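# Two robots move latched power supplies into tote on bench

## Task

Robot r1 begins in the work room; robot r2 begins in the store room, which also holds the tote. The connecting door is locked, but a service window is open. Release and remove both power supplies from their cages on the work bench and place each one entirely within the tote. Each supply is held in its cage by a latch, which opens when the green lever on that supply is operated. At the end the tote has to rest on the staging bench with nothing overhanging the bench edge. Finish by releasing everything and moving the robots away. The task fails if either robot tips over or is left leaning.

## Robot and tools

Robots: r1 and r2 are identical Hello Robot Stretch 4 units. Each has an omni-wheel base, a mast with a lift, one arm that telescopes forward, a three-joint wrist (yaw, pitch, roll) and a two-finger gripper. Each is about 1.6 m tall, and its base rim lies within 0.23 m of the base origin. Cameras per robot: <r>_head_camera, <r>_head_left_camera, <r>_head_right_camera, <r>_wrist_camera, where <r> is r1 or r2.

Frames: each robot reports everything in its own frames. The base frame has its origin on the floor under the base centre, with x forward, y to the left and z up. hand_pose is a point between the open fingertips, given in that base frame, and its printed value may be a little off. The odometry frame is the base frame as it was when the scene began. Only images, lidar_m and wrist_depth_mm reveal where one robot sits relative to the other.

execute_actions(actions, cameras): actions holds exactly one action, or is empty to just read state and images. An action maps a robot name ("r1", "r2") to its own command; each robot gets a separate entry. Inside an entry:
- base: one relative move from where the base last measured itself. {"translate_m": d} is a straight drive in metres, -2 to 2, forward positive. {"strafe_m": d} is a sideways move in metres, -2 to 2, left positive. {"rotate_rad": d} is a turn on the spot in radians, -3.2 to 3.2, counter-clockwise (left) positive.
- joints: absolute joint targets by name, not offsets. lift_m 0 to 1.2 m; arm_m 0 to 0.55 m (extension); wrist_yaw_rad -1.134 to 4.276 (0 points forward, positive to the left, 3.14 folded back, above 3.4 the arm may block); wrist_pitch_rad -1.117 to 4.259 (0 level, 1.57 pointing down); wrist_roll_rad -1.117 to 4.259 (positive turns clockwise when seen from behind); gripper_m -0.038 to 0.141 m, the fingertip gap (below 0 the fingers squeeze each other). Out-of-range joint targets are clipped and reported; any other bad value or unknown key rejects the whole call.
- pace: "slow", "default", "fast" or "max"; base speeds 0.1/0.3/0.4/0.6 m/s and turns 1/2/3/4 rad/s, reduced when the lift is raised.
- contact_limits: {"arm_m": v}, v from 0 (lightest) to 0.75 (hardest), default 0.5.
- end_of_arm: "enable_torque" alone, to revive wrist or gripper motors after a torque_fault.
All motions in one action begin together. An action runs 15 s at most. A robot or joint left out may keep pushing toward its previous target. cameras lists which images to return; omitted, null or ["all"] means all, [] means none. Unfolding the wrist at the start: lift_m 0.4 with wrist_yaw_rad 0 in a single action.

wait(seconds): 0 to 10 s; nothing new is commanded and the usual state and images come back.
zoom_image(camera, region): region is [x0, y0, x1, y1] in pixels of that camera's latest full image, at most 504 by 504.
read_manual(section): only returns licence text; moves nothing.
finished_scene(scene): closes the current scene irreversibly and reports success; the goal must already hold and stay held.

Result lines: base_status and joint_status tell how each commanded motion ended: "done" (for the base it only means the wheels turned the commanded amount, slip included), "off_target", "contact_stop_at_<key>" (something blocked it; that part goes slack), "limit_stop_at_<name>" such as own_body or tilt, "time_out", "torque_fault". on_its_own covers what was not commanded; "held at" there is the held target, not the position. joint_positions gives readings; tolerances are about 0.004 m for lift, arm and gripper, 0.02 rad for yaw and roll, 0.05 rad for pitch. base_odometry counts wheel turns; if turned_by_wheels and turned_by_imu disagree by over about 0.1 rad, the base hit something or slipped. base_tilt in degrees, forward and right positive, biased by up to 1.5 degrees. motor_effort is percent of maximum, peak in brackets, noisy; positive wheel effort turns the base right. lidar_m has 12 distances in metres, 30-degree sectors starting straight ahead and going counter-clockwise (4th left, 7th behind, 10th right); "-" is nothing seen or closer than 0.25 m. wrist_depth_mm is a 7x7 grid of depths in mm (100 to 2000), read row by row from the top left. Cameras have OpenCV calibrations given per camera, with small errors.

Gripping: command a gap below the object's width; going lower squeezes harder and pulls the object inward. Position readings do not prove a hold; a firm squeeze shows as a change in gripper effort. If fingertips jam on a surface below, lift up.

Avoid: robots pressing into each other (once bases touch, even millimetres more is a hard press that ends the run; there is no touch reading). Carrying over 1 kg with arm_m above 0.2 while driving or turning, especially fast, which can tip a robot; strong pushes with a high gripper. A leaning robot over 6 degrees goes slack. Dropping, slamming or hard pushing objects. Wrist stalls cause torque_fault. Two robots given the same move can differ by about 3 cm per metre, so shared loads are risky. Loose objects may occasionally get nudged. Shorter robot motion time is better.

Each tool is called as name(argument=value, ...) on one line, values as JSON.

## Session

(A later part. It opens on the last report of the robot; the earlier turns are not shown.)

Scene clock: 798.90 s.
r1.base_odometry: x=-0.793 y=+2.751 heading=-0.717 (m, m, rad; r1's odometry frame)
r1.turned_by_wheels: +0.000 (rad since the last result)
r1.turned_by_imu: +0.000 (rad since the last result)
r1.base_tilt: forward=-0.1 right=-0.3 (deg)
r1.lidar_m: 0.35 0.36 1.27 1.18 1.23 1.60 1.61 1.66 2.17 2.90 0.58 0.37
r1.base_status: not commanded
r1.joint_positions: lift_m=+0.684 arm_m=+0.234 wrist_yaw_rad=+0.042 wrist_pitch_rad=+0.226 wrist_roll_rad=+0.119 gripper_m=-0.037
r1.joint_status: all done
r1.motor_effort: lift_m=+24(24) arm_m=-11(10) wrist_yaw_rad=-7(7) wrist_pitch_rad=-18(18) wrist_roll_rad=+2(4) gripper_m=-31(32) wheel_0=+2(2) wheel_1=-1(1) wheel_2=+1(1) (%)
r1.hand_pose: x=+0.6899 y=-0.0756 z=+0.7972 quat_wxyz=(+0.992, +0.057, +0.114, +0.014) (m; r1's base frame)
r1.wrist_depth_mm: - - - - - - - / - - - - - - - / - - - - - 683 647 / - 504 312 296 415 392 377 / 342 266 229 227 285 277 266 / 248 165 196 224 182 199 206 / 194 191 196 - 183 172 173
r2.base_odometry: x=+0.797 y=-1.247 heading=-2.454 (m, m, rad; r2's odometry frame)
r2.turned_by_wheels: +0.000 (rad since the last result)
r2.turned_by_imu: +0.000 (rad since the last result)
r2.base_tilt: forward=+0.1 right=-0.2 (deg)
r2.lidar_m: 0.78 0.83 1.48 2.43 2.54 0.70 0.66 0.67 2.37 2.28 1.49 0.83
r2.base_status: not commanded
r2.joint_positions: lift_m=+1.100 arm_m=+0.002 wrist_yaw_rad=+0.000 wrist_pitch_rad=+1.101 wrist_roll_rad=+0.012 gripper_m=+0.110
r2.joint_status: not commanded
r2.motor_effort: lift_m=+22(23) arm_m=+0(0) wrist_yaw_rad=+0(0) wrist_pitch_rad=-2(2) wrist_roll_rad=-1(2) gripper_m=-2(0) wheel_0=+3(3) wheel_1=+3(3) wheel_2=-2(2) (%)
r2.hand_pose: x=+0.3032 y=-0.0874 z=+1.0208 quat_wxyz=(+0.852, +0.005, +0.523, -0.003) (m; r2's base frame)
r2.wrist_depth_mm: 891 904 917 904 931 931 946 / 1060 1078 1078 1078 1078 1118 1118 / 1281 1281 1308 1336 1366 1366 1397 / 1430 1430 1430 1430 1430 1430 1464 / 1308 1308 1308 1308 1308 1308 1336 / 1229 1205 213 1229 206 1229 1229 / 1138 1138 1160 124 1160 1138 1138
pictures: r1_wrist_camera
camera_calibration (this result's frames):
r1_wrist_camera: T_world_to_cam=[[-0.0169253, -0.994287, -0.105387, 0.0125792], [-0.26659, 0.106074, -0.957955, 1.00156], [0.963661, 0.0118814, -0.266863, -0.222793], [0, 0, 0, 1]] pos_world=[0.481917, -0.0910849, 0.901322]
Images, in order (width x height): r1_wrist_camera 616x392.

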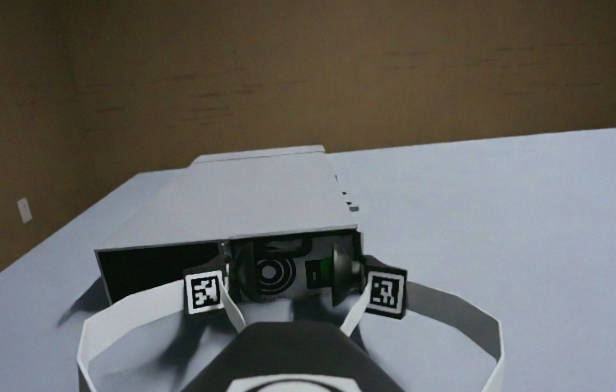

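execute_actions(actions=[{"r1":{"joints":{"arm_m":0.2305},"pace":"slow"}}], cameras=[])

execute_actions(actions=[{"r1":{"joints":{"arm_m":0.2285},"pace":"slow"}}], cameras=["r1_wrist_camera"])

zoom_image(camera="r1_wrist_camera", region=[190, 190, 410, 320])

Scene clock: 799.63 s.
r1.base_odometry: x=-0.793 y=+2.751 heading=-0.717 (m, m, rad; r1's odometry frame)
r1.turned_by_wheels: +0.000 (rad since the last result)
r1.turned_by_imu: +0.000 (rad since the last result)
r1.base_tilt: forward=+0.0 right=-0.4 (deg)
r1.lidar_m: 0.36 0.38 1.29 1.18 1.23 1.61 1.58 1.63 2.14 2.96 0.56 0.39
r1.base_status: not commanded
r1.joint_positions: lift_m=+0.684 arm_m=+0.233 wrist_yaw_rad=+0.043 wrist_pitch_rad=+0.225 wrist_roll_rad=+0.119 gripper_m=-0.037
r1.joint_status: all done
r1.motor_effort: lift_m=+25(24) arm_m=-13(12) wrist_yaw_rad=-10(9) wrist_pitch_rad=-17(16) wrist_roll_rad=+3(3) gripper_m=-34(33) wheel_0=+2(2) wheel_1=-1(1) wheel_2=+3(3) (%)
r1.hand_pose: x=+0.6883 y=-0.0752 z=+0.7974 quat_wxyz=(+0.992, +0.056, +0.113, +0.015) (m; r1's base frame)
r1.wrist_depth_mm: - - - - - - - / - - - - - - - / - - - - - 683 654 / - 508 315 298 421 394 377 / 345 266 229 229 286 278 267 / 250 163 182 225 182 200 206 / 202 191 198 - 184 172 173
r2.base_odometry: x=+0.797 y=-1.247 heading=-2.454 (m, m, rad; r2's odometry frame)
r2.turned_by_wheels: +0.000 (rad since the last result)
r2.turned_by_imu: +0.000 (rad since the last result)
r2.base_tilt: forward=+0.1 right=-0.2 (deg)
r2.lidar_m: 0.78 0.85 1.48 2.43 2.56 0.69 0.65 0.69 2.38 2.27 1.50 0.85
r2.base_status: not commanded
r2.joint_positions: lift_m=+1.100 arm_m=+0.002 wrist_yaw_rad=+0.000 wrist_pitch_rad=+1.101 wrist_roll_rad=+0.012 gripper_m=+0.110
r2.joint_status: not commanded
r2.motor_effort: lift_m=+23(23) arm_m=+0(1) wrist_yaw_rad=+0(0) wrist_pitch_rad=-2(3) wrist_roll_rad=-1(1) gripper_m=-1(1) wheel_0=+3(3) wheel_1=+3(3) wheel_2=-2(2) (%)
r2.hand_pose: x=+0.3032 y=-0.0874 z=+1.0208 quat_wxyz=(+0.852, +0.005, +0.523, -0.003) (m; r2's base frame)
r2.wrist_depth_mm: 904 904 891 917 917 931 946 / 1060 1078 1060 1098 1078 1118 1118 / 1281 1308 1308 1336 1366 1397 1397 / 1430 1430 1430 1430 1430 1430 1430 / 1308 1336 1308 1308 1308 1308 1308 / 1255 1205 213 1229 205 1205 1255 / 1160 1118 1138 123 1138 1138 1160
pictures: none
No camera images: the call's "cameras" was empty. Leave "cameras" out to get every camera's image.

Scene clock: 800.20 s.
r1.base_odometry: x=-0.793 y=+2.751 heading=-0.717 (m, m, rad; r1's odometry frame)
r1.turned_by_wheels: +0.000 (rad since the last result)
r1.turned_by_imu: +0.001 (rad since the last result)
r1.base_tilt: forward=+0.0 right=-0.4 (deg)
r1.lidar_m: 0.35 0.38 1.25 1.18 1.22 1.60 1.58 1.63 2.14 2.93 0.54 0.39
r1.base_status: not commanded
r1.joint_positions: lift_m=+0.684 arm_m=+0.230 wrist_yaw_rad=+0.045 wrist_pitch_rad=+0.226 wrist_roll_rad=+0.120 gripper_m=-0.037
r1.joint_status: all done
r1.on_its_own: wrist_yaw_rad is at rest, and its effort (-18) is outside its rest range (-13 to +13)
r1.motor_effort: lift_m=+24(25) arm_m=-9(13) wrist_yaw_rad=-18(15) wrist_pitch_rad=-18(20) wrist_roll_rad=+1(3) gripper_m=-28(33) wheel_0=+5(5) wheel_1=+1(2) wheel_2=+3(3) (%)
r1.hand_pose: x=+0.6858 y=-0.0746 z=+0.7972 quat_wxyz=(+0.992, +0.057, +0.114, +0.016) (m; r1's base frame)
r1.wrist_depth_mm: - - - - - - - / - - - - - - - / - - - - - 668 621 / 1921 512 310 291 413 389 373 / 342 279 233 232 282 274 264 / 249 162 185 216 182 209 204 / 198 189 195 - 182 168 172
r2.base_odometry: x=+0.797 y=-1.247 heading=-2.454 (m, m, rad; r2's odometry frame)
r2.turned_by_wheels: +0.000 (rad since the last result)
r2.turned_by_imu: +0.000 (rad since the last result)
r2.base_tilt: forward=+0.2 right=-0.1 (deg)
r2.lidar_m: 0.80 0.81 1.50 2.43 2.55 0.72 0.67 0.69 2.38 2.27 1.46 0.82
r2.base_status: not commanded
r2.joint_positions: lift_m=+1.100 arm_m=+0.002 wrist_yaw_rad=+0.000 wrist_pitch_rad=+1.101 wrist_roll_rad=+0.012 gripper_m=+0.110
r2.joint_status: not commanded
r2.motor_effort: lift_m=+22(23) arm_m=-1(0) wrist_yaw_rad=+0(0) wrist_pitch_rad=-2(3) wrist_roll_rad=+0(0) gripper_m=+0(1) wheel_0=+3(3) wheel_1=+3(3) wheel_2=-2(2) (%)
r2.hand_pose: x=+0.3032 y=-0.0874 z=+1.0208 quat_wxyz=(+0.852, +0.005, +0.523, -0.003) (m; r2's base frame)
r2.wrist_depth_mm: 891 904 917 917 931 931 946 / 1042 1078 1078 1078 1098 1098 1118 / 1281 1308 1308 1336 1336 1366 1366 / 1430 1430 1430 1397 1397 1397 1397 / 1308 1308 1336 1308 1281 1336 1336 / 1229 1205 214 1205 205 1229 1229 / 1138 1138 1160 124 1138 1138 1138
pictures: r1_wrist_camera
camera_calibration (this result's frames):
r1_wrist_camera: T_world_to_cam=[[-0.0139724, -0.994203, -0.106605, 0.0123875], [-0.267221, 0.10645, -0.957738, 1.0006], [0.963534, 0.0151052, -0.267159, -0.218267], [0, 0, 0, 1]] pos_world=[0.477863, -0.0909018, 0.901323]
Images, in order (width x height): r1_wrist_camera 616x392.

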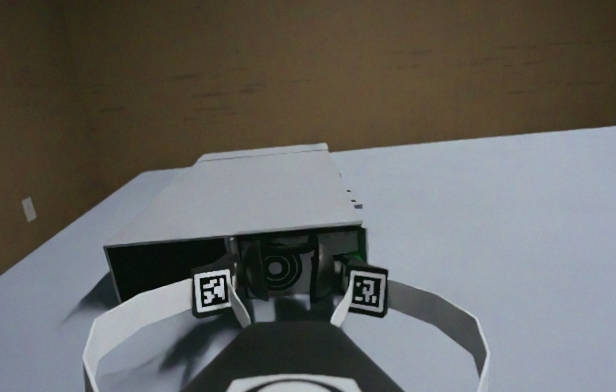

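Region (190, 190, 410, 320) of r1_wrist_camera's 616x392 image, scaled by 2.291; it fills the top 298 rows of this view, and the rest is white.

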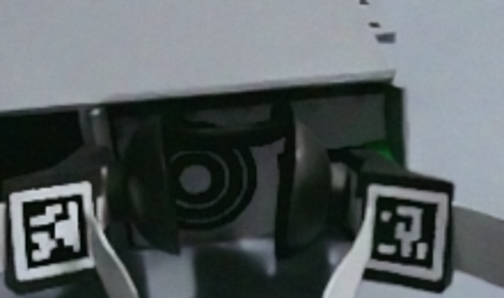

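execute_actions(actions=[{"r1":{"base":{"strafe_m":0.005},"joints":{"arm_m":0.2255},"pace":"slow"}}], cameras=[])

execute_actions(actions=[{"r1":{"joints":{"arm_m":0.2225},"pace":"slow"}}], cameras=["r1_wrist_camera"])

zoom_image(camera="r1_wrist_camera", region=[190, 190, 410, 320])

Scene clock: 801.40 s.
r1.base_odometry: x=-0.789 y=+2.754 heading=-0.717 (m, m, rad; r1's odometry frame)
r1.turned_by_wheels: +0.000 (rad since the last result)
r1.turned_by_imu: +0.000 (rad since the last result)
r1.base_tilt: forward=+0.0 right=-0.4 (deg)
r1.lidar_m: 0.36 0.37 1.28 1.18 1.22 1.59 1.60 1.67 2.15 2.95 0.59 0.40
r1.base_status: done
r1.joint_positions: lift_m=+0.684 arm_m=+0.227 wrist_yaw_rad=+0.040 wrist_pitch_rad=+0.228 wrist_roll_rad=+0.120 gripper_m=-0.037
r1.joint_status: all done
r1.on_its_own: wrist_pitch_rad is at rest, and its effort (-25) is outside its rest range (-23 to +23)
r1.motor_effort: lift_m=+24(24) arm_m=-8(12) wrist_yaw_rad=-1(17) wrist_pitch_rad=-25(29) wrist_roll_rad=+2(0) gripper_m=-19(28) wheel_0=+1(3) wheel_1=+3(5) wheel_2=-1(2) (%)
r1.hand_pose: x=+0.6820 y=-0.0762 z=+0.7966 quat_wxyz=(+0.992, +0.057, +0.115, +0.013) (m; r1's base frame)
r1.wrist_depth_mm: - - - - - - - / - - - - - - - / - - - - - 661 615 / - 500 307 286 407 384 373 / 340 283 239 222 279 272 263 / 247 230 180 200 175 210 203 / 196 187 194 - 180 167 171
r2.base_odometry: x=+0.797 y=-1.247 heading=-2.454 (m, m, rad; r2's odometry frame)
r2.turned_by_wheels: +0.000 (rad since the last result)
r2.turned_by_imu: +0.000 (rad since the last result)
r2.base_tilt: forward=+0.1 right=-0.2 (deg)
r2.lidar_m: 0.79 0.84 1.50 2.43 2.55 0.71 0.66 0.71 2.40 2.25 1.48 0.84
r2.base_status: not commanded
r2.joint_positions: lift_m=+1.100 arm_m=+0.002 wrist_yaw_rad=+0.000 wrist_pitch_rad=+1.101 wrist_roll_rad=+0.012 gripper_m=+0.110
r2.joint_status: not commanded
r2.motor_effort: lift_m=+23(23) arm_m=+0(1) wrist_yaw_rad=+0(0) wrist_pitch_rad=-3(2) wrist_roll_rad=-2(3) gripper_m=-1(0) wheel_0=+3(3) wheel_1=+3(3) wheel_2=-2(2) (%)
r2.hand_pose: x=+0.3032 y=-0.0874 z=+1.0208 quat_wxyz=(+0.852, +0.005, +0.523, -0.003) (m; r2's base frame)
r2.wrist_depth_mm: 891 904 904 904 917 931 946 / 1042 1060 1078 1078 1098 1098 1138 / 1281 1308 1336 1308 1366 1366 1366 / 1464 1397 1430 1397 1430 1464 1397 / 1308 1308 1308 1336 1308 1308 1336 / 1229 1229 213 1229 206 1205 1229 / 1118 1138 1138 124 1138 1138 1138
pictures: none
No camera images: the call's "cameras" was empty. Leave "cameras" out to get every camera's image.

Scene clock: 802.03 s.
r1.base_odometry: x=-0.789 y=+2.754 heading=-0.717 (m, m, rad; r1's odometry frame)
r1.turned_by_wheels: +0.000 (rad since the last result)
r1.turned_by_imu: +0.000 (rad since the last result)
r1.base_tilt: forward=-0.1 right=-0.4 (deg)
r1.lidar_m: 0.35 0.37 1.26 1.18 1.23 1.60 1.60 1.68 2.14 2.95 0.54 0.40
r1.base_status: not commanded
r1.joint_positions: lift_m=+0.684 arm_m=+0.224 wrist_yaw_rad=+0.040 wrist_pitch_rad=+0.227 wrist_roll_rad=+0.120 gripper_m=-0.037
r1.joint_status: all done
r1.motor_effort: lift_m=+24(24) arm_m=-9(3) wrist_yaw_rad=-1(2) wrist_pitch_rad=-21(24) wrist_roll_rad=+2(0) gripper_m=-19(19) wheel_0=+0(1) wheel_1=+3(3) wheel_2=-1(1) (%)
r1.hand_pose: x=+0.6792 y=-0.0762 z=+0.7969 quat_wxyz=(+0.992, +0.057, +0.114, +0.013) (m; r1's base frame)
r1.wrist_depth_mm: - - - - - - - / - - - - - - - / - - - - - 676 627 / - 504 307 289 413 392 373 / 343 282 242 224 281 274 264 / 248 232 179 201 176 211 204 / 196 189 196 - 181 168 172
r2.base_odometry: x=+0.797 y=-1.247 heading=-2.454 (m, m, rad; r2's odometry frame)
r2.turned_by_wheels: +0.000 (rad since the last result)
r2.turned_by_imu: +0.000 (rad since the last result)
r2.base_tilt: forward=+0.1 right=-0.2 (deg)
r2.lidar_m: 0.78 0.85 1.46 2.43 2.53 0.69 0.66 0.72 2.39 2.26 1.46 0.81
r2.base_status: not commanded
r2.joint_positions: lift_m=+1.100 arm_m=+0.002 wrist_yaw_rad=+0.000 wrist_pitch_rad=+1.101 wrist_roll_rad=+0.012 gripper_m=+0.110
r2.joint_status: not commanded
r2.motor_effort: lift_m=+23(23) arm_m=+0(1) wrist_yaw_rad=+0(0) wrist_pitch_rad=-2(3) wrist_roll_rad=-1(0) gripper_m=-2(1) wheel_0=+3(3) wheel_1=+3(3) wheel_2=-2(2) (%)
r2.hand_pose: x=+0.3032 y=-0.0874 z=+1.0208 quat_wxyz=(+0.852, +0.005, +0.523, -0.003) (m; r2's base frame)
r2.wrist_depth_mm: 891 891 904 904 917 931 946 / 1060 1060 1078 1098 1098 1138 1118 / 1281 1308 1308 1308 1366 1366 1366 / 1397 1430 1430 1397 1430 1430 1430 / 1336 1281 1308 1308 1336 1336 1308 / 1205 1205 214 1205 205 1229 1229 / 1160 1138 1160 123 1138 1138 1138
pictures: r1_wrist_camera
camera_calibration (this result's frames):
r1_wrist_camera: T_world_to_cam=[[-0.0194086, -0.994119, -0.106541, 0.0143976], [-0.267752, 0.107837, -0.957434, 0.998964], [0.963292, 0.00994402, -0.26827, -0.211379], [0, 0, 0, 1]] pos_world=[0.471374, -0.0913099, 0.90127]
Images, in order (width x height): r1_wrist_camera 616x392.

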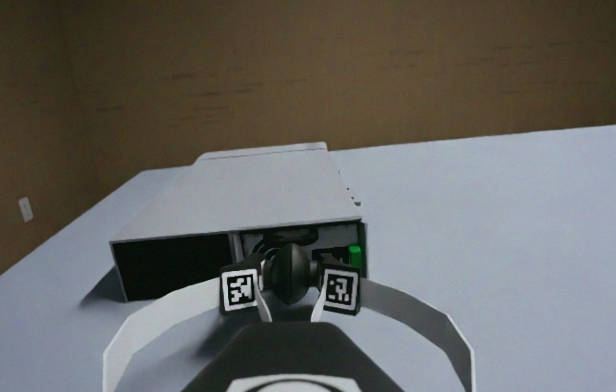

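Region (190, 190, 410, 320) of r1_wrist_camera's 616x392 image, scaled by 2.291; it fills the top 298 rows of this view, and the rest is white.

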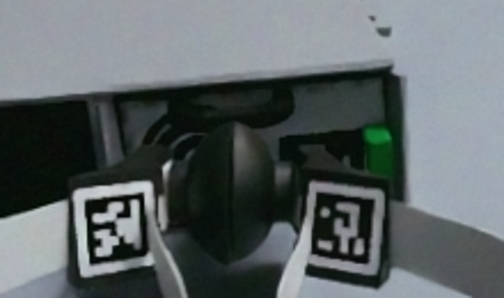

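execute_actions(actions=[{"r1":{"joints":{"arm_m":0.17,"gripper_m":0.012}}}], cameras=[])

execute_actions(actions=[{"r1":{"base":{"strafe_m":-0.174},"joints":{"lift_m":0.87,"wrist_roll_rad":-0.85}}}], cameras=[])

execute_actions(actions=[{"r1":{"joints":{"arm_m":0.279,"wrist_yaw_rad":0.87,"wrist_pitch_rad":0.77}}}], cameras=[])

execute_actions(actions=[{"r1":{"joints":{"arm_m":0.297,"lift_m":0.846},"pace":"slow"}}], cameras=["r1_wrist_camera"])

zoom_image(camera="r1_wrist_camera", region=[210, 180, 390, 330])

Scene clock: 804.67 s.
r1.base_odometry: x=-0.789 y=+2.754 heading=-0.717 (m, m, rad; r1's odometry frame)
r1.turned_by_wheels: +0.000 (rad since the last result)
r1.turned_by_imu: +0.000 (rad since the last result)
r1.base_tilt: forward=-0.1 right=-0.4 (deg)
r1.lidar_m: 0.36 0.39 1.25 1.19 1.21 1.64 1.62 1.65 2.13 2.93 0.59 0.41
r1.base_status: not commanded
r1.joint_positions: lift_m=+0.684 arm_m=+0.172 wrist_yaw_rad=+0.040 wrist_pitch_rad=+0.222 wrist_roll_rad=+0.120 gripper_m=+0.012
r1.joint_status: all done
r1.motor_effort: lift_m=+24(24) arm_m=-9(12) wrist_yaw_rad=-1(0) wrist_pitch_rad=-8(21) wrist_roll_rad=-1(2) gripper_m=-3(18) wheel_0=+1(0) wheel_1=+2(3) wheel_2=-1(1) (%)
r1.hand_pose: x=+0.6271 y=-0.0761 z=+0.7983 quat_wxyz=(+0.992, +0.057, +0.112, +0.013) (m; r1's base frame)
r1.wrist_depth_mm: - - - - - - - / - - - - - - - / - - - - - 715 661 / - 535 351 303 430 404 387 / 364 320 301 286 296 283 272 / 256 247 189 195 205 216 209 / 201 187 200 - 182 175 176
r2.base_odometry: x=+0.797 y=-1.247 heading=-2.454 (m, m, rad; r2's odometry frame)
r2.turned_by_wheels: +0.000 (rad since the last result)
r2.turned_by_imu: +0.001 (rad since the last result)
r2.base_tilt: forward=+0.1 right=-0.1 (deg)
r2.lidar_m: 0.78 0.81 1.47 2.43 2.54 0.69 0.65 0.71 2.39 2.28 1.50 0.85
r2.base_status: not commanded
r2.joint_positions: lift_m=+1.100 arm_m=+0.002 wrist_yaw_rad=+0.000 wrist_pitch_rad=+1.101 wrist_roll_rad=+0.012 gripper_m=+0.110
r2.joint_status: not commanded
r2.motor_effort: lift_m=+23(23) arm_m=+0(1) wrist_yaw_rad=+0(0) wrist_pitch_rad=-3(2) wrist_roll_rad=-1(1) gripper_m=+0(1) wheel_0=+3(3) wheel_1=+3(3) wheel_2=-2(2) (%)
r2.hand_pose: x=+0.3032 y=-0.0874 z=+1.0208 quat_wxyz=(+0.852, +0.005, +0.523, -0.003) (m; r2's base frame)
r2.wrist_depth_mm: 891 891 904 917 917 931 946 / 1060 1060 1078 1078 1098 1118 1118 / 1281 1308 1336 1336 1336 1366 1366 / 1430 1397 1430 1430 1430 1430 1464 / 1336 1336 1308 1308 1336 1336 1308 / 1229 1205 215 1205 205 1229 1229 / 1160 1118 1138 124 1138 1138 1138
pictures: none
No camera images: the call's "cameras" was empty. Leave "cameras" out to get every camera's image.

Scene clock: 806.53 s.
r1.base_odometry: x=-0.904 y=+2.623 heading=-0.717 (m, m, rad; r1's odometry frame)
r1.turned_by_wheels: +0.000 (rad since the last result)
r1.turned_by_imu: +0.001 (rad since the last result)
r1.base_tilt: forward=+0.0 right=-0.3 (deg)
r1.lidar_m: 0.36 0.39 1.45 1.36 1.40 1.71 1.60 1.66 2.15 2.77 0.59 0.40
r1.base_status: done
r1.joint_positions: lift_m=+0.870 arm_m=+0.172 wrist_yaw_rad=+0.040 wrist_pitch_rad=+0.222 wrist_roll_rad=-0.850 gripper_m=+0.012
r1.joint_status: all done
r1.motor_effort: lift_m=+23(22) arm_m=-9(9) wrist_yaw_rad=-2(4) wrist_pitch_rad=-9(8) wrist_roll_rad=-2(7) gripper_m=-5(4) wheel_0=-2(9) wheel_1=+0(5) wheel_2=+1(1) (%)
r1.hand_pose: x=+0.6271 y=-0.0761 z=+0.9843 quat_wxyz=(+0.904, -0.412, +0.093, +0.064) (m; r1's base frame)
r1.wrist_depth_mm: 1921 - - - - - - / 508 759 - - - - - / 377 504 - - - - - / 334 430 715 - - - - / 332 430 549 778 - - - / 310 366 187 193 - - - / 285 317 407 - - - -
r2.base_odometry: x=+0.797 y=-1.247 heading=-2.454 (m, m, rad; r2's odometry frame)
r2.turned_by_wheels: +0.000 (rad since the last result)
r2.turned_by_imu: +0.000 (rad since the last result)
r2.base_tilt: forward=+0.2 right=-0.2 (deg)
r2.lidar_m: 0.79 0.83 1.45 2.43 2.54 0.70 0.65 0.70 2.36 2.28 1.46 0.83
r2.base_status: not commanded
r2.joint_positions: lift_m=+1.100 arm_m=+0.002 wrist_yaw_rad=+0.000 wrist_pitch_rad=+1.101 wrist_roll_rad=+0.012 gripper_m=+0.110
r2.joint_status: not commanded
r2.motor_effort: lift_m=+23(23) arm_m=+0(1) wrist_yaw_rad=+1(0) wrist_pitch_rad=-3(3) wrist_roll_rad=-2(3) gripper_m=-1(0) wheel_0=+3(3) wheel_1=+3(3) wheel_2=-2(2) (%)
r2.hand_pose: x=+0.3032 y=-0.0874 z=+1.0208 quat_wxyz=(+0.852, +0.005, +0.523, -0.003) (m; r2's base frame)
r2.wrist_depth_mm: 904 891 904 917 931 931 931 / 1042 1060 1078 1078 1098 1118 1118 / 1281 1281 1308 1336 1336 1336 1397 / 1397 1430 1430 1430 1430 1430 1430 / 1336 1308 1308 1336 1308 1336 1308 / 1229 1205 214 1229 205 1229 1229 / 1160 1118 1138 124 1138 1138 1160
pictures: none
No camera images: the call's "cameras" was empty. Leave "cameras" out to get every camera's image.

Scene clock: 807.87 s.
r1.base_odometry: x=-0.904 y=+2.623 heading=-0.717 (m, m, rad; r1's odometry frame)
r1.turned_by_wheels: +0.000 (rad since the last result)
r1.turned_by_imu: +0.000 (rad since the last result)
r1.base_tilt: forward=+0.0 right=-0.4 (deg)
r1.lidar_m: 0.38 0.38 1.45 1.36 1.40 1.70 1.59 1.63 2.13 2.78 0.58 0.41
r1.base_status: not commanded
r1.joint_positions: lift_m=+0.870 arm_m=+0.277 wrist_yaw_rad=+0.870 wrist_pitch_rad=+0.771 wrist_roll_rad=-0.850 gripper_m=+0.012
r1.joint_status: all done
r1.motor_effort: lift_m=+23(23) arm_m=+9(7) wrist_yaw_rad=-1(4) wrist_pitch_rad=-4(7) wrist_roll_rad=+0(0) gripper_m=-5(5) wheel_0=-1(1) wheel_1=+0(0) wheel_2=+0(0) (%)
r1.hand_pose: x=+0.6486 y=+0.1017 z=+0.8469 quat_wxyz=(+0.700, -0.491, +0.150, +0.496) (m; r1's base frame)
r1.wrist_depth_mm: 286 330 1537 1618 1618 1618 1661 / 267 309 368 1756 1863 1863 - / 249 286 334 404 517 - - / 236 268 314 342 392 597 - / 222 251 282 300 343 436 - / 212 230 186 195 281 384 - / 202 215 246 - 296 368 -
r2.base_odometry: x=+0.797 y=-1.247 heading=-2.454 (m, m, rad; r2's odometry frame)
r2.turned_by_wheels: +0.000 (rad since the last result)
r2.turned_by_imu: +0.000 (rad since the last result)
r2.base_tilt: forward=+0.1 right=-0.2 (deg)
r2.lidar_m: 0.78 0.84 1.46 2.43 2.57 0.69 0.63 0.70 2.38 2.27 1.46 0.84
r2.base_status: not commanded
r2.joint_positions: lift_m=+1.100 arm_m=+0.002 wrist_yaw_rad=+0.000 wrist_pitch_rad=+1.101 wrist_roll_rad=+0.012 gripper_m=+0.110
r2.joint_status: not commanded
r2.motor_effort: lift_m=+23(23) arm_m=+0(0) wrist_yaw_rad=+0(0) wrist_pitch_rad=-2(3) wrist_roll_rad=+1(1) gripper_m=-1(1) wheel_0=+3(3) wheel_1=+3(3) wheel_2=-1(2) (%)
r2.hand_pose: x=+0.3032 y=-0.0874 z=+1.0208 quat_wxyz=(+0.852, +0.005, +0.523, -0.003) (m; r2's base frame)
r2.wrist_depth_mm: 904 904 917 917 931 931 946 / 1042 1060 1078 1098 1078 1118 1118 / 1281 1281 1336 1336 1336 1397 1366 / 1430 1430 1430 1430 1430 1430 1430 / 1308 1308 1308 1336 1336 1336 1336 / 1229 1205 213 1229 205 1229 1229 / 1138 1138 1138 124 1138 1138 1138
pictures: none
No camera images: the call's "cameras" was empty. Leave "cameras" out to get every camera's image.

Scene clock: 809.00 s.
r1.base_odometry: x=-0.904 y=+2.623 heading=-0.717 (m, m, rad; r1's odometry frame)
r1.turned_by_wheels: +0.000 (rad since the last result)
r1.turned_by_imu: +0.000 (rad since the last result)
r1.base_tilt: forward=+0.0 right=-0.4 (deg)
r1.lidar_m: 0.37 0.39 1.47 1.34 1.40 1.71 1.60 1.65 2.15 2.75 0.58 0.41
r1.base_status: not commanded
r1.joint_positions: lift_m=+0.846 arm_m=+0.295 wrist_yaw_rad=+0.870 wrist_pitch_rad=+0.771 wrist_roll_rad=-0.850 gripper_m=+0.012
r1.joint_status: all done
r1.motor_effort: lift_m=+17(21) arm_m=+9(6) wrist_yaw_rad=-2(0) wrist_pitch_rad=-3(4) wrist_roll_rad=-1(2) gripper_m=-4(4) wheel_0=-1(1) wheel_1=+0(0) wheel_2=+0(0) (%)
r1.hand_pose: x=+0.6665 y=+0.1017 z=+0.8234 quat_wxyz=(+0.700, -0.491, +0.150, +0.496) (m; r1's base frame)
r1.wrist_depth_mm: 262 300 1430 1576 1576 1661 1661 / 245 281 332 415 1863 1983 - / 228 260 304 357 469 - - / 215 243 283 309 336 544 - / 202 229 257 266 304 384 - / 193 211 187 193 251 340 - / 184 195 224 - 263 329 480
r2.base_odometry: x=+0.797 y=-1.247 heading=-2.454 (m, m, rad; r2's odometry frame)
r2.turned_by_wheels: +0.000 (rad since the last result)
r2.turned_by_imu: +0.000 (rad since the last result)
r2.base_tilt: forward=+0.1 right=-0.2 (deg)
r2.lidar_m: 0.81 0.83 1.46 2.45 2.53 0.70 0.65 0.71 2.36 2.28 1.48 0.83
r2.base_status: not commanded
r2.joint_positions: lift_m=+1.100 arm_m=+0.002 wrist_yaw_rad=+0.000 wrist_pitch_rad=+1.101 wrist_roll_rad=+0.012 gripper_m=+0.110
r2.joint_status: not commanded
r2.motor_effort: lift_m=+23(23) arm_m=+0(0) wrist_yaw_rad=+0(0) wrist_pitch_rad=-3(2) wrist_roll_rad=-2(2) gripper_m=-1(2) wheel_0=+3(3) wheel_1=+3(3) wheel_2=-2(2) (%)
r2.hand_pose: x=+0.3032 y=-0.0874 z=+1.0208 quat_wxyz=(+0.852, +0.005, +0.523, -0.003) (m; r2's base frame)
r2.wrist_depth_mm: 891 904 904 917 931 946 946 / 1060 1060 1078 1078 1098 1118 1138 / 1281 1308 1336 1308 1336 1366 1366 / 1430 1397 1430 1430 1430 1464 1430 / 1336 1308 1308 1336 1308 1308 1308 / 1229 1205 213 1229 206 1229 1205 / 1138 1118 1160 124 1138 1138 1160
pictures: r1_wrist_camera
camera_calibration (this result's frames):
r1_wrist_camera: T_world_to_cam=[[0.825543, -0.0419605, 0.562778, -1.01735], [0.259044, -0.857791, -0.44395, 0.326018], [0.501374, 0.512283, -0.697273, 0.416212], [0, 0, 0, 1]] pos_world=[0.546734, 0.023748, 1.00749]
Images, in order (width x height): r1_wrist_camera 616x392.

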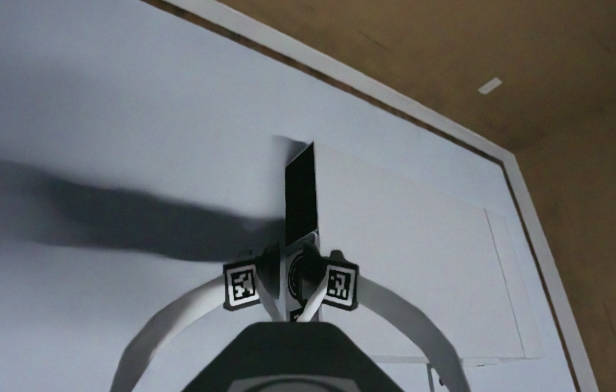

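Region (210, 180, 390, 330) of r1_wrist_camera's 616x392 image, scaled by 2.800.

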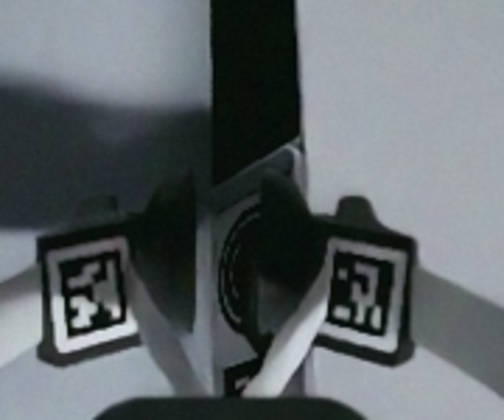

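execute_actions(actions=[{"r1":{"joints":{"arm_m":0.3055,"lift_m":0.838},"pace":"slow"}}], cameras=[])

execute_actions(actions=[{"r1":{"joints":{"arm_m":0.309,"lift_m":0.832},"pace":"slow"}}], cameras=["r1_wrist_camera"])

zoom_image(camera="r1_wrist_camera", region=[210, 180, 390, 330])

Scene clock: 810.33 s.
r1.base_odometry: x=-0.904 y=+2.623 heading=-0.717 (m, m, rad; r1's odometry frame)
r1.turned_by_wheels: +0.000 (rad since the last result)
r1.turned_by_imu: +0.000 (rad since the last result)
r1.base_tilt: forward=+0.0 right=-0.3 (deg)
r1.lidar_m: 0.36 0.40 1.44 1.35 1.38 1.71 1.57 1.63 2.15 2.78 0.62 0.41
r1.base_status: not commanded
r1.joint_positions: lift_m=+0.838 arm_m=+0.304 wrist_yaw_rad=+0.871 wrist_pitch_rad=+0.771 wrist_roll_rad=-0.850 gripper_m=+0.012
r1.joint_status: all done
r1.motor_effort: lift_m=+17(16) arm_m=+10(9) wrist_yaw_rad=-4(4) wrist_pitch_rad=-4(4) wrist_roll_rad=-3(3) gripper_m=-3(4) wheel_0=-1(1) wheel_1=+0(0) wheel_2=+0(0) (%)
r1.hand_pose: x=+0.6748 y=+0.1019 z=+0.8154 quat_wxyz=(+0.700, -0.491, +0.150, +0.497) (m; r1's base frame)
r1.wrist_depth_mm: 253 291 375 1537 1576 1661 1661 / 236 273 325 399 1863 1983 - / 220 253 297 332 449 - - / 208 237 276 298 324 535 - / 197 222 249 257 293 373 - / 187 204 187 191 242 329 - / 178 189 216 - 252 317 466
r2.base_odometry: x=+0.797 y=-1.247 heading=-2.454 (m, m, rad; r2's odometry frame)
r2.turned_by_wheels: +0.000 (rad since the last result)
r2.turned_by_imu: +0.000 (rad since the last result)
r2.base_tilt: forward=+0.2 right=-0.2 (deg)
r2.lidar_m: 0.80 0.83 1.48 2.43 2.52 0.71 0.66 0.69 2.39 2.28 1.48 0.84
r2.base_status: not commanded
r2.joint_positions: lift_m=+1.100 arm_m=+0.002 wrist_yaw_rad=+0.000 wrist_pitch_rad=+1.101 wrist_roll_rad=+0.012 gripper_m=+0.110
r2.joint_status: not commanded
r2.motor_effort: lift_m=+23(23) arm_m=+0(0) wrist_yaw_rad=+0(0) wrist_pitch_rad=-2(2) wrist_roll_rad=-1(2) gripper_m=+0(1) wheel_0=+3(3) wheel_1=+3(3) wheel_2=-2(2) (%)
r2.hand_pose: x=+0.3032 y=-0.0874 z=+1.0208 quat_wxyz=(+0.852, +0.005, +0.523, -0.003) (m; r2's base frame)
r2.wrist_depth_mm: 904 904 904 917 917 931 946 / 1042 1060 1078 1098 1098 1118 1138 / 1281 1308 1336 1336 1336 1366 1397 / 1430 1430 1397 1464 1430 1430 1430 / 1308 1308 1308 1336 1308 1308 1308 / 1229 1205 213 1229 206 1229 1229 / 1138 1160 1138 124 1160 1118 1160
pictures: none
No camera images: the call's "cameras" was empty. Leave "cameras" out to get every camera's image.

Scene clock: 811.00 s.
r1.base_odometry: x=-0.904 y=+2.623 heading=-0.717 (m, m, rad; r1's odometry frame)
r1.turned_by_wheels: +0.000 (rad since the last result)
r1.turned_by_imu: +0.000 (rad since the last result)
r1.base_tilt: forward=+0.0 right=-0.4 (deg)
r1.lidar_m: 0.36 0.38 1.45 1.34 1.41 1.71 1.60 1.63 2.14 2.74 0.60 0.41
r1.base_status: not commanded
r1.joint_positions: lift_m=+0.833 arm_m=+0.307 wrist_yaw_rad=+0.872 wrist_pitch_rad=+0.767 wrist_roll_rad=-0.850 gripper_m=+0.012
r1.joint_status: all done
r1.motor_effort: lift_m=+11(16) arm_m=+12(14) wrist_yaw_rad=-7(8) wrist_pitch_rad=+8(9) wrist_roll_rad=+0(4) gripper_m=-2(2) wheel_0=-1(1) wheel_1=+0(0) wheel_2=-2(2) (%)
r1.hand_pose: x=+0.6783 y=+0.1028 z=+0.8108 quat_wxyz=(+0.701, -0.491, +0.148, +0.497) (m; r1's base frame)
r1.wrist_depth_mm: 251 290 373 1576 1576 1661 1661 / 236 270 322 397 1921 1921 - / 219 251 296 334 455 - - / 206 236 274 298 327 535 - / 195 221 249 246 291 375 - / 185 202 187 191 240 330 - / 177 188 216 - 252 314 473
r2.base_odometry: x=+0.797 y=-1.247 heading=-2.454 (m, m, rad; r2's odometry frame)
r2.turned_by_wheels: +0.000 (rad since the last result)
r2.turned_by_imu: +0.000 (rad since the last result)
r2.base_tilt: forward=+0.1 right=-0.2 (deg)
r2.lidar_m: 0.80 0.85 1.47 2.44 2.56 0.70 0.64 0.71 2.39 2.27 1.49 0.84
r2.base_status: not commanded
r2.joint_positions: lift_m=+1.100 arm_m=+0.002 wrist_yaw_rad=+0.000 wrist_pitch_rad=+1.101 wrist_roll_rad=+0.012 gripper_m=+0.110
r2.joint_status: not commanded
r2.motor_effort: lift_m=+23(23) arm_m=+0(0) wrist_yaw_rad=+0(0) wrist_pitch_rad=-2(2) wrist_roll_rad=-1(2) gripper_m=+0(1) wheel_0=+3(3) wheel_1=+3(3) wheel_2=-2(2) (%)
r2.hand_pose: x=+0.3032 y=-0.0874 z=+1.0208 quat_wxyz=(+0.852, +0.005, +0.523, -0.003) (m; r2's base frame)
r2.wrist_depth_mm: 891 904 904 917 931 946 946 / 1042 1060 1098 1078 1098 1098 1118 / 1255 1308 1308 1336 1336 1366 1366 / 1397 1430 1430 1430 1430 1430 1430 / 1308 1308 1308 1308 1336 1336 1308 / 1229 1229 214 1229 206 1229 1205 / 1138 1118 1138 124 1138 1138 1138
pictures: r1_wrist_camera
camera_calibration (this result's frames):
r1_wrist_camera: T_world_to_cam=[[0.824017, -0.0417477, 0.565025, -1.0207], [0.26234, -0.855816, -0.445822, 0.317371], [0.502169, 0.515594, -0.694254, 0.397649], [0, 0, 0, 1]] pos_world=[0.558124, 0.0239738, 0.994279]
Images, in order (width x height): r1_wrist_camera 616x392.

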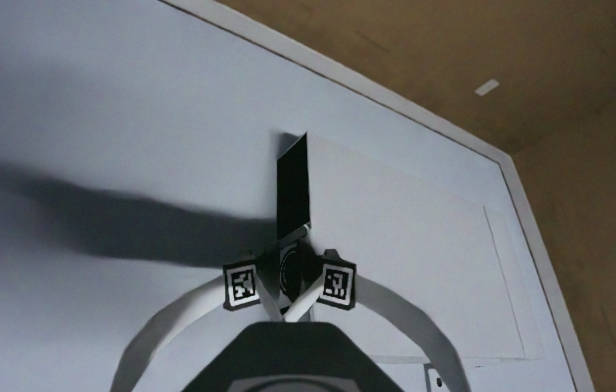

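Region (210, 180, 390, 330) of r1_wrist_camera's 616x392 image, scaled by 2.800.

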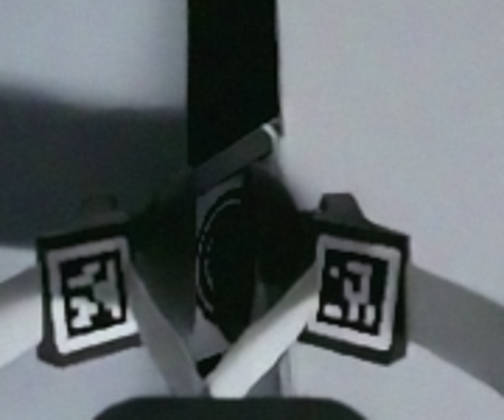

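execute_actions(actions=[{"r1":{"joints":{"arm_m":0.309,"lift_m":0.843},"pace":"slow"}}], cameras=["r1_wrist_camera"])

zoom_image(camera="r1_wrist_camera", region=[210, 180, 390, 330])

Scene clock: 811.93 s.
r1.base_odometry: x=-0.904 y=+2.623 heading=-0.717 (m, m, rad; r1's odometry frame)
r1.turned_by_wheels: +0.000 (rad since the last result)
r1.turned_by_imu: +0.000 (rad since the last result)
r1.base_tilt: forward=-0.1 right=-0.4 (deg)
r1.lidar_m: 0.36 0.38 1.47 1.35 1.40 1.72 1.59 1.65 2.15 2.76 0.60 0.41
r1.base_status: not commanded
r1.joint_positions: lift_m=+0.843 arm_m=+0.307 wrist_yaw_rad=+0.872 wrist_pitch_rad=+0.774 wrist_roll_rad=-0.850 gripper_m=+0.012
r1.joint_status: all done
r1.motor_effort: lift_m=+23(22) arm_m=+10(14) wrist_yaw_rad=-7(7) wrist_pitch_rad=-10(12) wrist_roll_rad=+1(0) gripper_m=-4(3) wheel_0=-1(1) wheel_1=+0(0) wheel_2=-2(2) (%)
r1.hand_pose: x=+0.6778 y=+0.1018 z=+0.8194 quat_wxyz=(+0.699, -0.491, +0.150, +0.497) (m; r1's base frame)
r1.wrist_depth_mm: 256 296 375 1537 1576 1618 1661 / 240 273 327 402 1863 1983 - / 224 256 303 342 455 - - / 211 239 278 300 325 525 - / 200 225 253 254 294 375 - / 189 206 188 190 240 336 - / 180 191 220 - 247 317 469
r2.base_odometry: x=+0.797 y=-1.247 heading=-2.454 (m, m, rad; r2's odometry frame)
r2.turned_by_wheels: +0.000 (rad since the last result)
r2.turned_by_imu: +0.000 (rad since the last result)
r2.base_tilt: forward=+0.1 right=-0.2 (deg)
r2.lidar_m: 0.79 0.83 1.48 2.43 2.55 0.69 0.65 0.66 2.37 2.29 1.46 0.83
r2.base_status: not commanded
r2.joint_positions: lift_m=+1.100 arm_m=+0.002 wrist_yaw_rad=+0.000 wrist_pitch_rad=+1.101 wrist_roll_rad=+0.012 gripper_m=+0.110
r2.joint_status: not commanded
r2.motor_effort: lift_m=+23(22) arm_m=-1(0) wrist_yaw_rad=+0(0) wrist_pitch_rad=-2(3) wrist_roll_rad=+0(2) gripper_m=-1(1) wheel_0=+3(3) wheel_1=+3(3) wheel_2=-2(2) (%)
r2.hand_pose: x=+0.3032 y=-0.0874 z=+1.0208 quat_wxyz=(+0.852, +0.005, +0.523, -0.003) (m; r2's base frame)
r2.wrist_depth_mm: 891 904 917 917 917 946 946 / 1060 1060 1078 1098 1098 1118 1118 / 1281 1281 1336 1308 1366 1366 1397 / 1430 1430 1397 1464 1464 1430 1430 / 1336 1308 1308 1308 1308 1336 1308 / 1229 1205 214 1229 205 1229 1229 / 1160 1118 1138 124 1160 1118 1160
pictures: r1_wrist_camera
camera_calibration (this result's frames):
r1_wrist_camera: T_world_to_cam=[[0.826393, -0.0389219, 0.561747, -1.02444], [0.260464, -0.858046, -0.442623, 0.319348], [0.499232, 0.512095, -0.698946, 0.410576], [0, 0, 0, 1]] pos_world=[0.558442, 0.0238885, 1.0038]
Images, in order (width x height): r1_wrist_camera 616x392.

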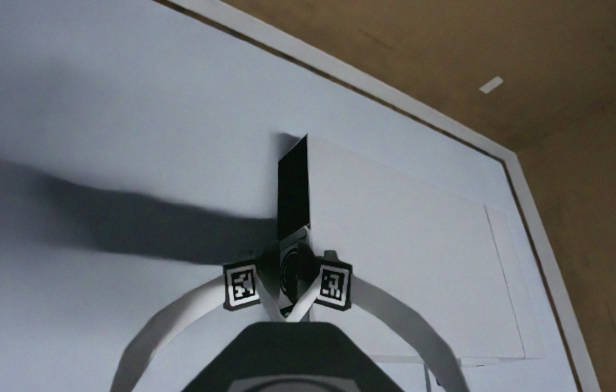

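Region (210, 180, 390, 330) of r1_wrist_camera's 616x392 image, scaled by 2.800.

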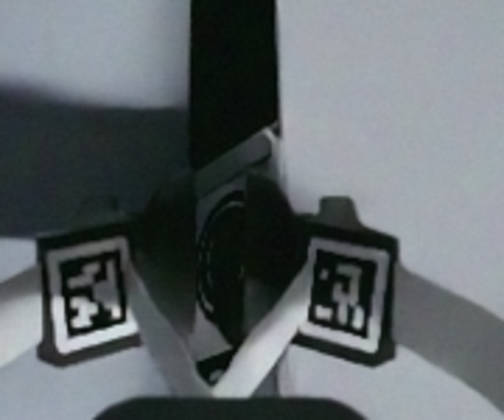

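execute_actions(actions=[{"r1":{"joints":{"arm_m":0.309,"lift_m":0.832},"pace":"slow"}}], cameras=[])

execute_actions(actions=[{"r1":{"base":{"strafe_m":0.002},"joints":{"arm_m":0.3115,"lift_m":0.829,"gripper_m":-0.012},"pace":"slow"}}], cameras=[])

execute_actions(actions=[{"r1":{"base":{"strafe_m":0.004},"joints":{"arm_m":0.314,"lift_m":0.823,"gripper_m":-0.038},"pace":"slow"}}], cameras=[])

execute_actions(actions=[{"r1":{"joints":{"arm_m":0.300,"lift_m":0.817},"pace":"slow"}}], cameras=[])

execute_actions(actions=[{"r1":{"joints":{"lift_m":0.822,"wrist_yaw_rad":0.925,"wrist_pitch_rad":0.83},"pace":"slow"}}], cameras=["r1_wrist_camera"])

zoom_image(camera="r1_wrist_camera", region=[210, 180, 390, 330])

Scene clock: 813.10 s.
r1.base_odometry: x=-0.904 y=+2.623 heading=-0.717 (m, m, rad; r1's odometry frame)
r1.turned_by_wheels: +0.000 (rad since the last result)
r1.turned_by_imu: +0.000 (rad since the last result)
r1.base_tilt: forward=-0.1 right=-0.3 (deg)
r1.lidar_m: 0.36 0.40 1.44 1.35 1.41 1.72 1.59 1.64 2.12 2.77 0.60 0.40
r1.base_status: not commanded
r1.joint_positions: lift_m=+0.833 arm_m=+0.307 wrist_yaw_rad=+0.872 wrist_pitch_rad=+0.767 wrist_roll_rad=-0.850 gripper_m=+0.012
r1.joint_status: all done
r1.motor_effort: lift_m=+10(21) arm_m=+10(12) wrist_yaw_rad=-7(8) wrist_pitch_rad=+9(11) wrist_roll_rad=+1(1) gripper_m=-3(3) wheel_0=-1(1) wheel_1=+0(0) wheel_2=-2(2) (%)
r1.hand_pose: x=+0.6787 y=+0.1028 z=+0.8108 quat_wxyz=(+0.701, -0.491, +0.147, +0.497) (m; r1's base frame)
r1.wrist_depth_mm: 251 290 373 1537 1576 1661 1661 / 235 271 322 397 1921 1921 - / 220 253 297 336 452 - - / 206 235 273 293 325 539 - / 195 222 246 245 290 373 - / 185 202 187 190 240 332 - / 177 188 216 - 252 315 477
r2.base_odometry: x=+0.797 y=-1.247 heading=-2.454 (m, m, rad; r2's odometry frame)
r2.turned_by_wheels: +0.000 (rad since the last result)
r2.turned_by_imu: +0.000 (rad since the last result)
r2.base_tilt: forward=+0.1 right=-0.2 (deg)
r2.lidar_m: 0.78 0.82 1.45 2.43 2.57 0.70 0.65 0.71 2.39 2.27 1.48 0.82
r2.base_status: not commanded
r2.joint_positions: lift_m=+1.100 arm_m=+0.002 wrist_yaw_rad=+0.000 wrist_pitch_rad=+1.101 wrist_roll_rad=+0.012 gripper_m=+0.110
r2.joint_status: not commanded
r2.motor_effort: lift_m=+23(23) arm_m=-1(0) wrist_yaw_rad=+0(0) wrist_pitch_rad=-2(2) wrist_roll_rad=+1(2) gripper_m=+0(1) wheel_0=+3(3) wheel_1=+3(3) wheel_2=-2(2) (%)
r2.hand_pose: x=+0.3032 y=-0.0874 z=+1.0208 quat_wxyz=(+0.852, +0.005, +0.523, -0.003) (m; r2's base frame)
r2.wrist_depth_mm: 904 891 917 904 917 931 946 / 1060 1060 1060 1098 1078 1118 1098 / 1281 1308 1336 1336 1366 1397 1397 / 1397 1430 1430 1430 1464 1430 1430 / 1281 1308 1336 1308 1308 1336 1308 / 1205 1205 214 1229 205 1229 1229 / 1138 1138 1138 124 1160 1138 1138
pictures: none
No camera images: the call's "cameras" was empty. Leave "cameras" out to get every camera's image.

Scene clock: 814.27 s.
r1.base_odometry: x=-0.903 y=+2.625 heading=-0.717 (m, m, rad; r1's odometry frame)
r1.turned_by_wheels: +0.000 (rad since the last result)
r1.turned_by_imu: +0.000 (rad since the last result)
r1.base_tilt: forward=-0.1 right=-0.3 (deg)
r1.lidar_m: 0.38 0.38 1.45 1.36 1.40 1.70 1.59 1.62 2.14 2.80 0.59 0.42
r1.base_status: done
r1.joint_positions: lift_m=+0.830 arm_m=+0.309 wrist_yaw_rad=+0.873 wrist_pitch_rad=+0.766 wrist_roll_rad=-0.850 gripper_m=-0.012
r1.joint_status: all done
r1.motor_effort: lift_m=+10(11) arm_m=+13(15) wrist_yaw_rad=-10(9) wrist_pitch_rad=+11(15) wrist_roll_rad=-2(1) gripper_m=-10(10) wheel_0=-1(1) wheel_1=+1(3) wheel_2=-6(5) (%)
r1.hand_pose: x=+0.6808 y=+0.1031 z=+0.8080 quat_wxyz=(+0.701, -0.491, +0.147, +0.497) (m; r1's base frame)
r1.wrist_depth_mm: 247 286 355 1618 1618 1618 1661 / 230 266 317 392 1863 1921 - / 216 249 294 332 452 - - / 204 234 271 293 320 539 - / 193 218 245 231 287 370 - / 182 199 186 204 185 329 - / 175 185 213 - 259 310 473
r2.base_odometry: x=+0.797 y=-1.247 heading=-2.454 (m, m, rad; r2's odometry frame)
r2.turned_by_wheels: +0.000 (rad since the last result)
r2.turned_by_imu: +0.000 (rad since the last result)
r2.base_tilt: forward=+0.2 right=-0.2 (deg)
r2.lidar_m: 0.78 0.82 1.48 2.43 2.56 0.69 0.64 0.70 2.38 2.27 1.47 0.84
r2.base_status: not commanded
r2.joint_positions: lift_m=+1.100 arm_m=+0.002 wrist_yaw_rad=+0.000 wrist_pitch_rad=+1.101 wrist_roll_rad=+0.012 gripper_m=+0.110
r2.joint_status: not commanded
r2.motor_effort: lift_m=+23(23) arm_m=+0(1) wrist_yaw_rad=+0(0) wrist_pitch_rad=-2(2) wrist_roll_rad=-2(4) gripper_m=-1(1) wheel_0=+3(3) wheel_1=+3(3) wheel_2=-2(2) (%)
r2.hand_pose: x=+0.3032 y=-0.0874 z=+1.0208 quat_wxyz=(+0.852, +0.005, +0.523, -0.003) (m; r2's base frame)
r2.wrist_depth_mm: 904 891 904 917 931 917 946 / 1042 1060 1060 1060 1078 1118 1118 / 1281 1308 1308 1336 1336 1366 1397 / 1430 1430 1397 1430 1430 1430 1430 / 1308 1308 1336 1308 1336 1308 1336 / 1229 1205 214 1229 206 1205 1205 / 1160 1138 1160 124 1160 1138 1160
pictures: none
No camera images: the call's "cameras" was empty. Leave "cameras" out to get every camera's image.

Scene clock: 815.40 s.
r1.base_odometry: x=-0.900 y=+2.628 heading=-0.717 (m, m, rad; r1's odometry frame)
r1.turned_by_wheels: +0.000 (rad since the last result)
r1.turned_by_imu: -0.001 (rad since the last result)
r1.base_tilt: forward=-0.1 right=-0.3 (deg)
r1.lidar_m: 0.36 0.41 1.45 1.35 1.38 1.71 1.59 1.64 2.12 2.76 0.60 0.41
r1.base_status: done
r1.joint_positions: lift_m=+0.824 arm_m=+0.312 wrist_yaw_rad=+0.873 wrist_pitch_rad=+0.766 wrist_roll_rad=-0.850 gripper_m=-0.038
r1.joint_status: all done
r1.motor_effort: lift_m=+9(9) arm_m=+14(16) wrist_yaw_rad=-11(10) wrist_pitch_rad=+11(12) wrist_roll_rad=+1(1) gripper_m=-17(17) wheel_0=-1(1) wheel_1=+4(10) wheel_2=-7(7) (%)
r1.hand_pose: x=+0.6830 y=+0.1032 z=+0.8022 quat_wxyz=(+0.701, -0.491, +0.147, +0.497) (m; r1's base frame)
r1.wrist_depth_mm: 242 281 347 1576 1576 1661 1576 / 226 262 312 387 1808 1983 - / 213 243 290 324 442 - - / 200 229 266 287 314 517 - / 189 213 238 236 279 359 - / 178 191 179 206 182 317 - / 170 186 209 - 249 304 452
r2.base_odometry: x=+0.797 y=-1.247 heading=-2.454 (m, m, rad; r2's odometry frame)
r2.turned_by_wheels: +0.000 (rad since the last result)
r2.turned_by_imu: +0.000 (rad since the last result)
r2.base_tilt: forward=+0.1 right=-0.2 (deg)
r2.lidar_m: 0.78 0.84 1.46 2.43 2.57 0.70 0.65 0.68 2.36 2.27 1.47 0.83
r2.base_status: not commanded
r2.joint_positions: lift_m=+1.100 arm_m=+0.002 wrist_yaw_rad=+0.000 wrist_pitch_rad=+1.101 wrist_roll_rad=+0.012 gripper_m=+0.110
r2.joint_status: not commanded
r2.motor_effort: lift_m=+23(23) arm_m=+0(1) wrist_yaw_rad=+0(1) wrist_pitch_rad=-2(2) wrist_roll_rad=-1(2) gripper_m=-2(2) wheel_0=+3(3) wheel_1=+3(3) wheel_2=-2(1) (%)
r2.hand_pose: x=+0.3032 y=-0.0874 z=+1.0208 quat_wxyz=(+0.852, +0.005, +0.523, -0.003) (m; r2's base frame)
r2.wrist_depth_mm: 904 891 917 917 917 946 960 / 1078 1060 1078 1098 1118 1098 1118 / 1281 1281 1308 1308 1336 1336 1397 / 1397 1430 1430 1397 1430 1430 1430 / 1308 1336 1308 1336 1336 1336 1308 / 1205 1205 214 1229 205 1255 1229 / 1160 1138 1138 123 1118 1160 1160
pictures: none
No camera images: the call's "cameras" was empty. Leave "cameras" out to get every camera's image.

Scene clock: 816.43 s.
r1.base_odometry: x=-0.900 y=+2.628 heading=-0.717 (m, m, rad; r1's odometry frame)
r1.turned_by_wheels: +0.000 (rad since the last result)
r1.turned_by_imu: +0.001 (rad since the last result)
r1.base_tilt: forward=+0.0 right=-0.3 (deg)
r1.lidar_m: 0.35 0.38 1.45 1.35 1.37 1.72 1.59 1.64 2.16 2.76 0.60 0.39
r1.base_status: not commanded
r1.joint_positions: lift_m=+0.818 arm_m=+0.302 wrist_yaw_rad=+0.868 wrist_pitch_rad=+0.760 wrist_roll_rad=-0.850 gripper_m=-0.037
r1.joint_status: all done
r1.on_its_own: wrist_pitch_rad is at rest, and its effort (+29) is outside its rest range (-23 to +23)
r1.motor_effort: lift_m=+10(10) arm_m=-9(11) wrist_yaw_rad=+3(13) wrist_pitch_rad=+29(28) wrist_roll_rad=+0(0) gripper_m=-15(17) wheel_0=+0(0) wheel_1=+0(5) wheel_2=-2(7) (%)
r1.hand_pose: x=+0.6743 y=+0.1032 z=+0.7974 quat_wxyz=(+0.703, -0.490, +0.145, +0.495) (m; r1's base frame)
r1.wrist_depth_mm: 237 274 343 1576 1618 1708 1708 / 222 256 307 382 1863 1921 - / 208 238 282 319 445 - - / 196 224 263 291 307 512 - / 183 209 236 242 274 357 - / 174 190 180 207 183 315 - / 167 179 204 - 244 303 452
r2.base_odometry: x=+0.797 y=-1.247 heading=-2.454 (m, m, rad; r2's odometry frame)
r2.turned_by_wheels: +0.000 (rad since the last result)
r2.turned_by_imu: +0.000 (rad since the last result)
r2.base_tilt: forward=+0.1 right=-0.2 (deg)
r2.lidar_m: 0.79 0.83 1.47 2.44 2.56 0.72 0.66 0.69 2.38 2.27 1.47 0.83
r2.base_status: not commanded
r2.joint_positions: lift_m=+1.100 arm_m=+0.002 wrist_yaw_rad=+0.000 wrist_pitch_rad=+1.101 wrist_roll_rad=+0.012 gripper_m=+0.110
r2.joint_status: not commanded
r2.motor_effort: lift_m=+23(23) arm_m=+0(0) wrist_yaw_rad=+0(0) wrist_pitch_rad=-2(2) wrist_roll_rad=+0(2) gripper_m=-2(0) wheel_0=+3(3) wheel_1=+3(3) wheel_2=-2(2) (%)
r2.hand_pose: x=+0.3032 y=-0.0874 z=+1.0208 quat_wxyz=(+0.852, +0.005, +0.523, -0.003) (m; r2's base frame)
r2.wrist_depth_mm: 891 904 917 904 917 931 960 / 1060 1060 1078 1078 1098 1118 1098 / 1281 1308 1308 1336 1336 1366 1366 / 1430 1430 1397 1464 1430 1397 1430 / 1308 1308 1336 1308 1308 1308 1336 / 1229 1205 214 1229 205 1205 1229 / 1160 1138 1138 124 1138 1118 1138
pictures: none
No camera images: the call's "cameras" was empty. Leave "cameras" out to get every camera's image.

Scene clock: 817.03 s.
r1.base_odometry: x=-0.900 y=+2.628 heading=-0.717 (m, m, rad; r1's odometry frame)
r1.turned_by_wheels: +0.000 (rad since the last result)
r1.turned_by_imu: +0.000 (rad since the last result)
r1.base_tilt: forward=+0.0 right=-0.4 (deg)
r1.lidar_m: 0.38 0.38 1.44 1.34 1.37 1.70 1.58 1.61 2.15 2.78 0.61 0.38
r1.base_status: not commanded
r1.joint_positions: lift_m=+0.822 arm_m=+0.302 wrist_yaw_rad=+0.916 wrist_pitch_rad=+0.812 wrist_roll_rad=-0.850 gripper_m=-0.037
r1.joint_status: all done
r1.on_its_own: wrist_yaw_rad is at rest, and its effort (+24) is outside its rest range (-13 to +13); wrist_pitch_rad is at rest, and its effort (+51) is outside its rest range (-23 to +23)
r1.motor_effort: lift_m=+17(16) arm_m=-9(9) wrist_yaw_rad=+24(25) wrist_pitch_rad=+51(54) wrist_roll_rad=+0(0) gripper_m=-18(19) wheel_0=-3(3) wheel_1=-2(2) wheel_2=+1(2) (%)
r1.hand_pose: x=+0.6627 y=+0.1043 z=+0.7912 quat_wxyz=(+0.679, -0.499, +0.155, +0.516) (m; r1's base frame)
r1.wrist_depth_mm: 231 265 322 1464 1537 1576 1618 / 218 249 294 362 1808 1863 1863 / 205 234 273 315 410 - - / 195 220 255 293 290 445 - / 183 207 237 241 264 332 - / 175 193 171 200 182 298 480 / 167 177 203 - 235 277 336
r2.base_odometry: x=+0.797 y=-1.247 heading=-2.454 (m, m, rad; r2's odometry frame)
r2.turned_by_wheels: +0.000 (rad since the last result)
r2.turned_by_imu: +0.000 (rad since the last result)
r2.base_tilt: forward=+0.1 right=-0.3 (deg)
r2.lidar_m: 0.78 0.83 1.47 2.42 2.52 0.71 0.65 0.69 2.35 2.28 1.47 0.83
r2.base_status: not commanded
r2.joint_positions: lift_m=+1.100 arm_m=+0.002 wrist_yaw_rad=+0.000 wrist_pitch_rad=+1.101 wrist_roll_rad=+0.012 gripper_m=+0.110
r2.joint_status: not commanded
r2.motor_effort: lift_m=+22(23) arm_m=-1(0) wrist_yaw_rad=+0(0) wrist_pitch_rad=-2(2) wrist_roll_rad=+0(2) gripper_m=-2(2) wheel_0=+3(3) wheel_1=+3(3) wheel_2=-2(2) (%)
r2.hand_pose: x=+0.3032 y=-0.0874 z=+1.0208 quat_wxyz=(+0.852, +0.005, +0.523, -0.003) (m; r2's base frame)
r2.wrist_depth_mm: 891 904 904 904 931 946 946 / 1060 1060 1078 1098 1098 1118 1138 / 1308 1308 1308 1336 1366 1366 1397 / 1430 1430 1430 1430 1430 1430 1430 / 1308 1308 1308 1308 1308 1308 1308 / 1255 1229 214 1205 206 1229 1229 / 1138 1138 1138 124 1160 1138 1138
pictures: r1_wrist_camera
camera_calibration (this result's frames):
r1_wrist_camera: T_world_to_cam=[[0.839991, 0.0145045, 0.542406, -0.995299], [0.288368, -0.858717, -0.423615, 0.279548], [0.459629, 0.512245, -0.725497, 0.444369], [0, 0, 0, 1]] pos_world=[0.551185, 0.0268629, 0.980666]
Images, in order (width x height): r1_wrist_camera 616x392.

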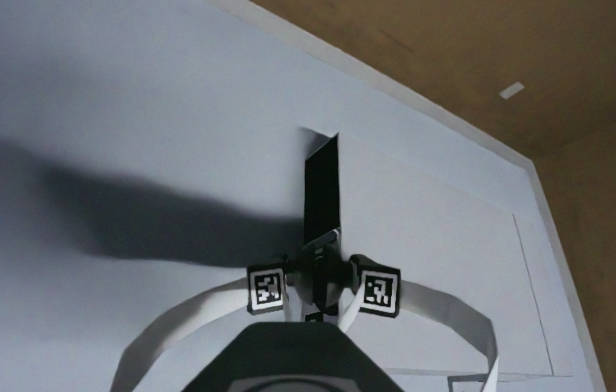

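Region (210, 180, 390, 330) of r1_wrist_camera's 616x392 image, scaled by 2.800.

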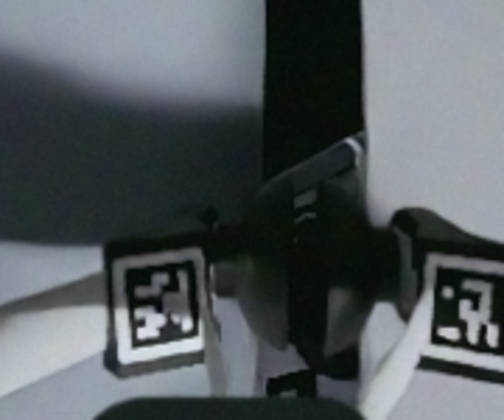

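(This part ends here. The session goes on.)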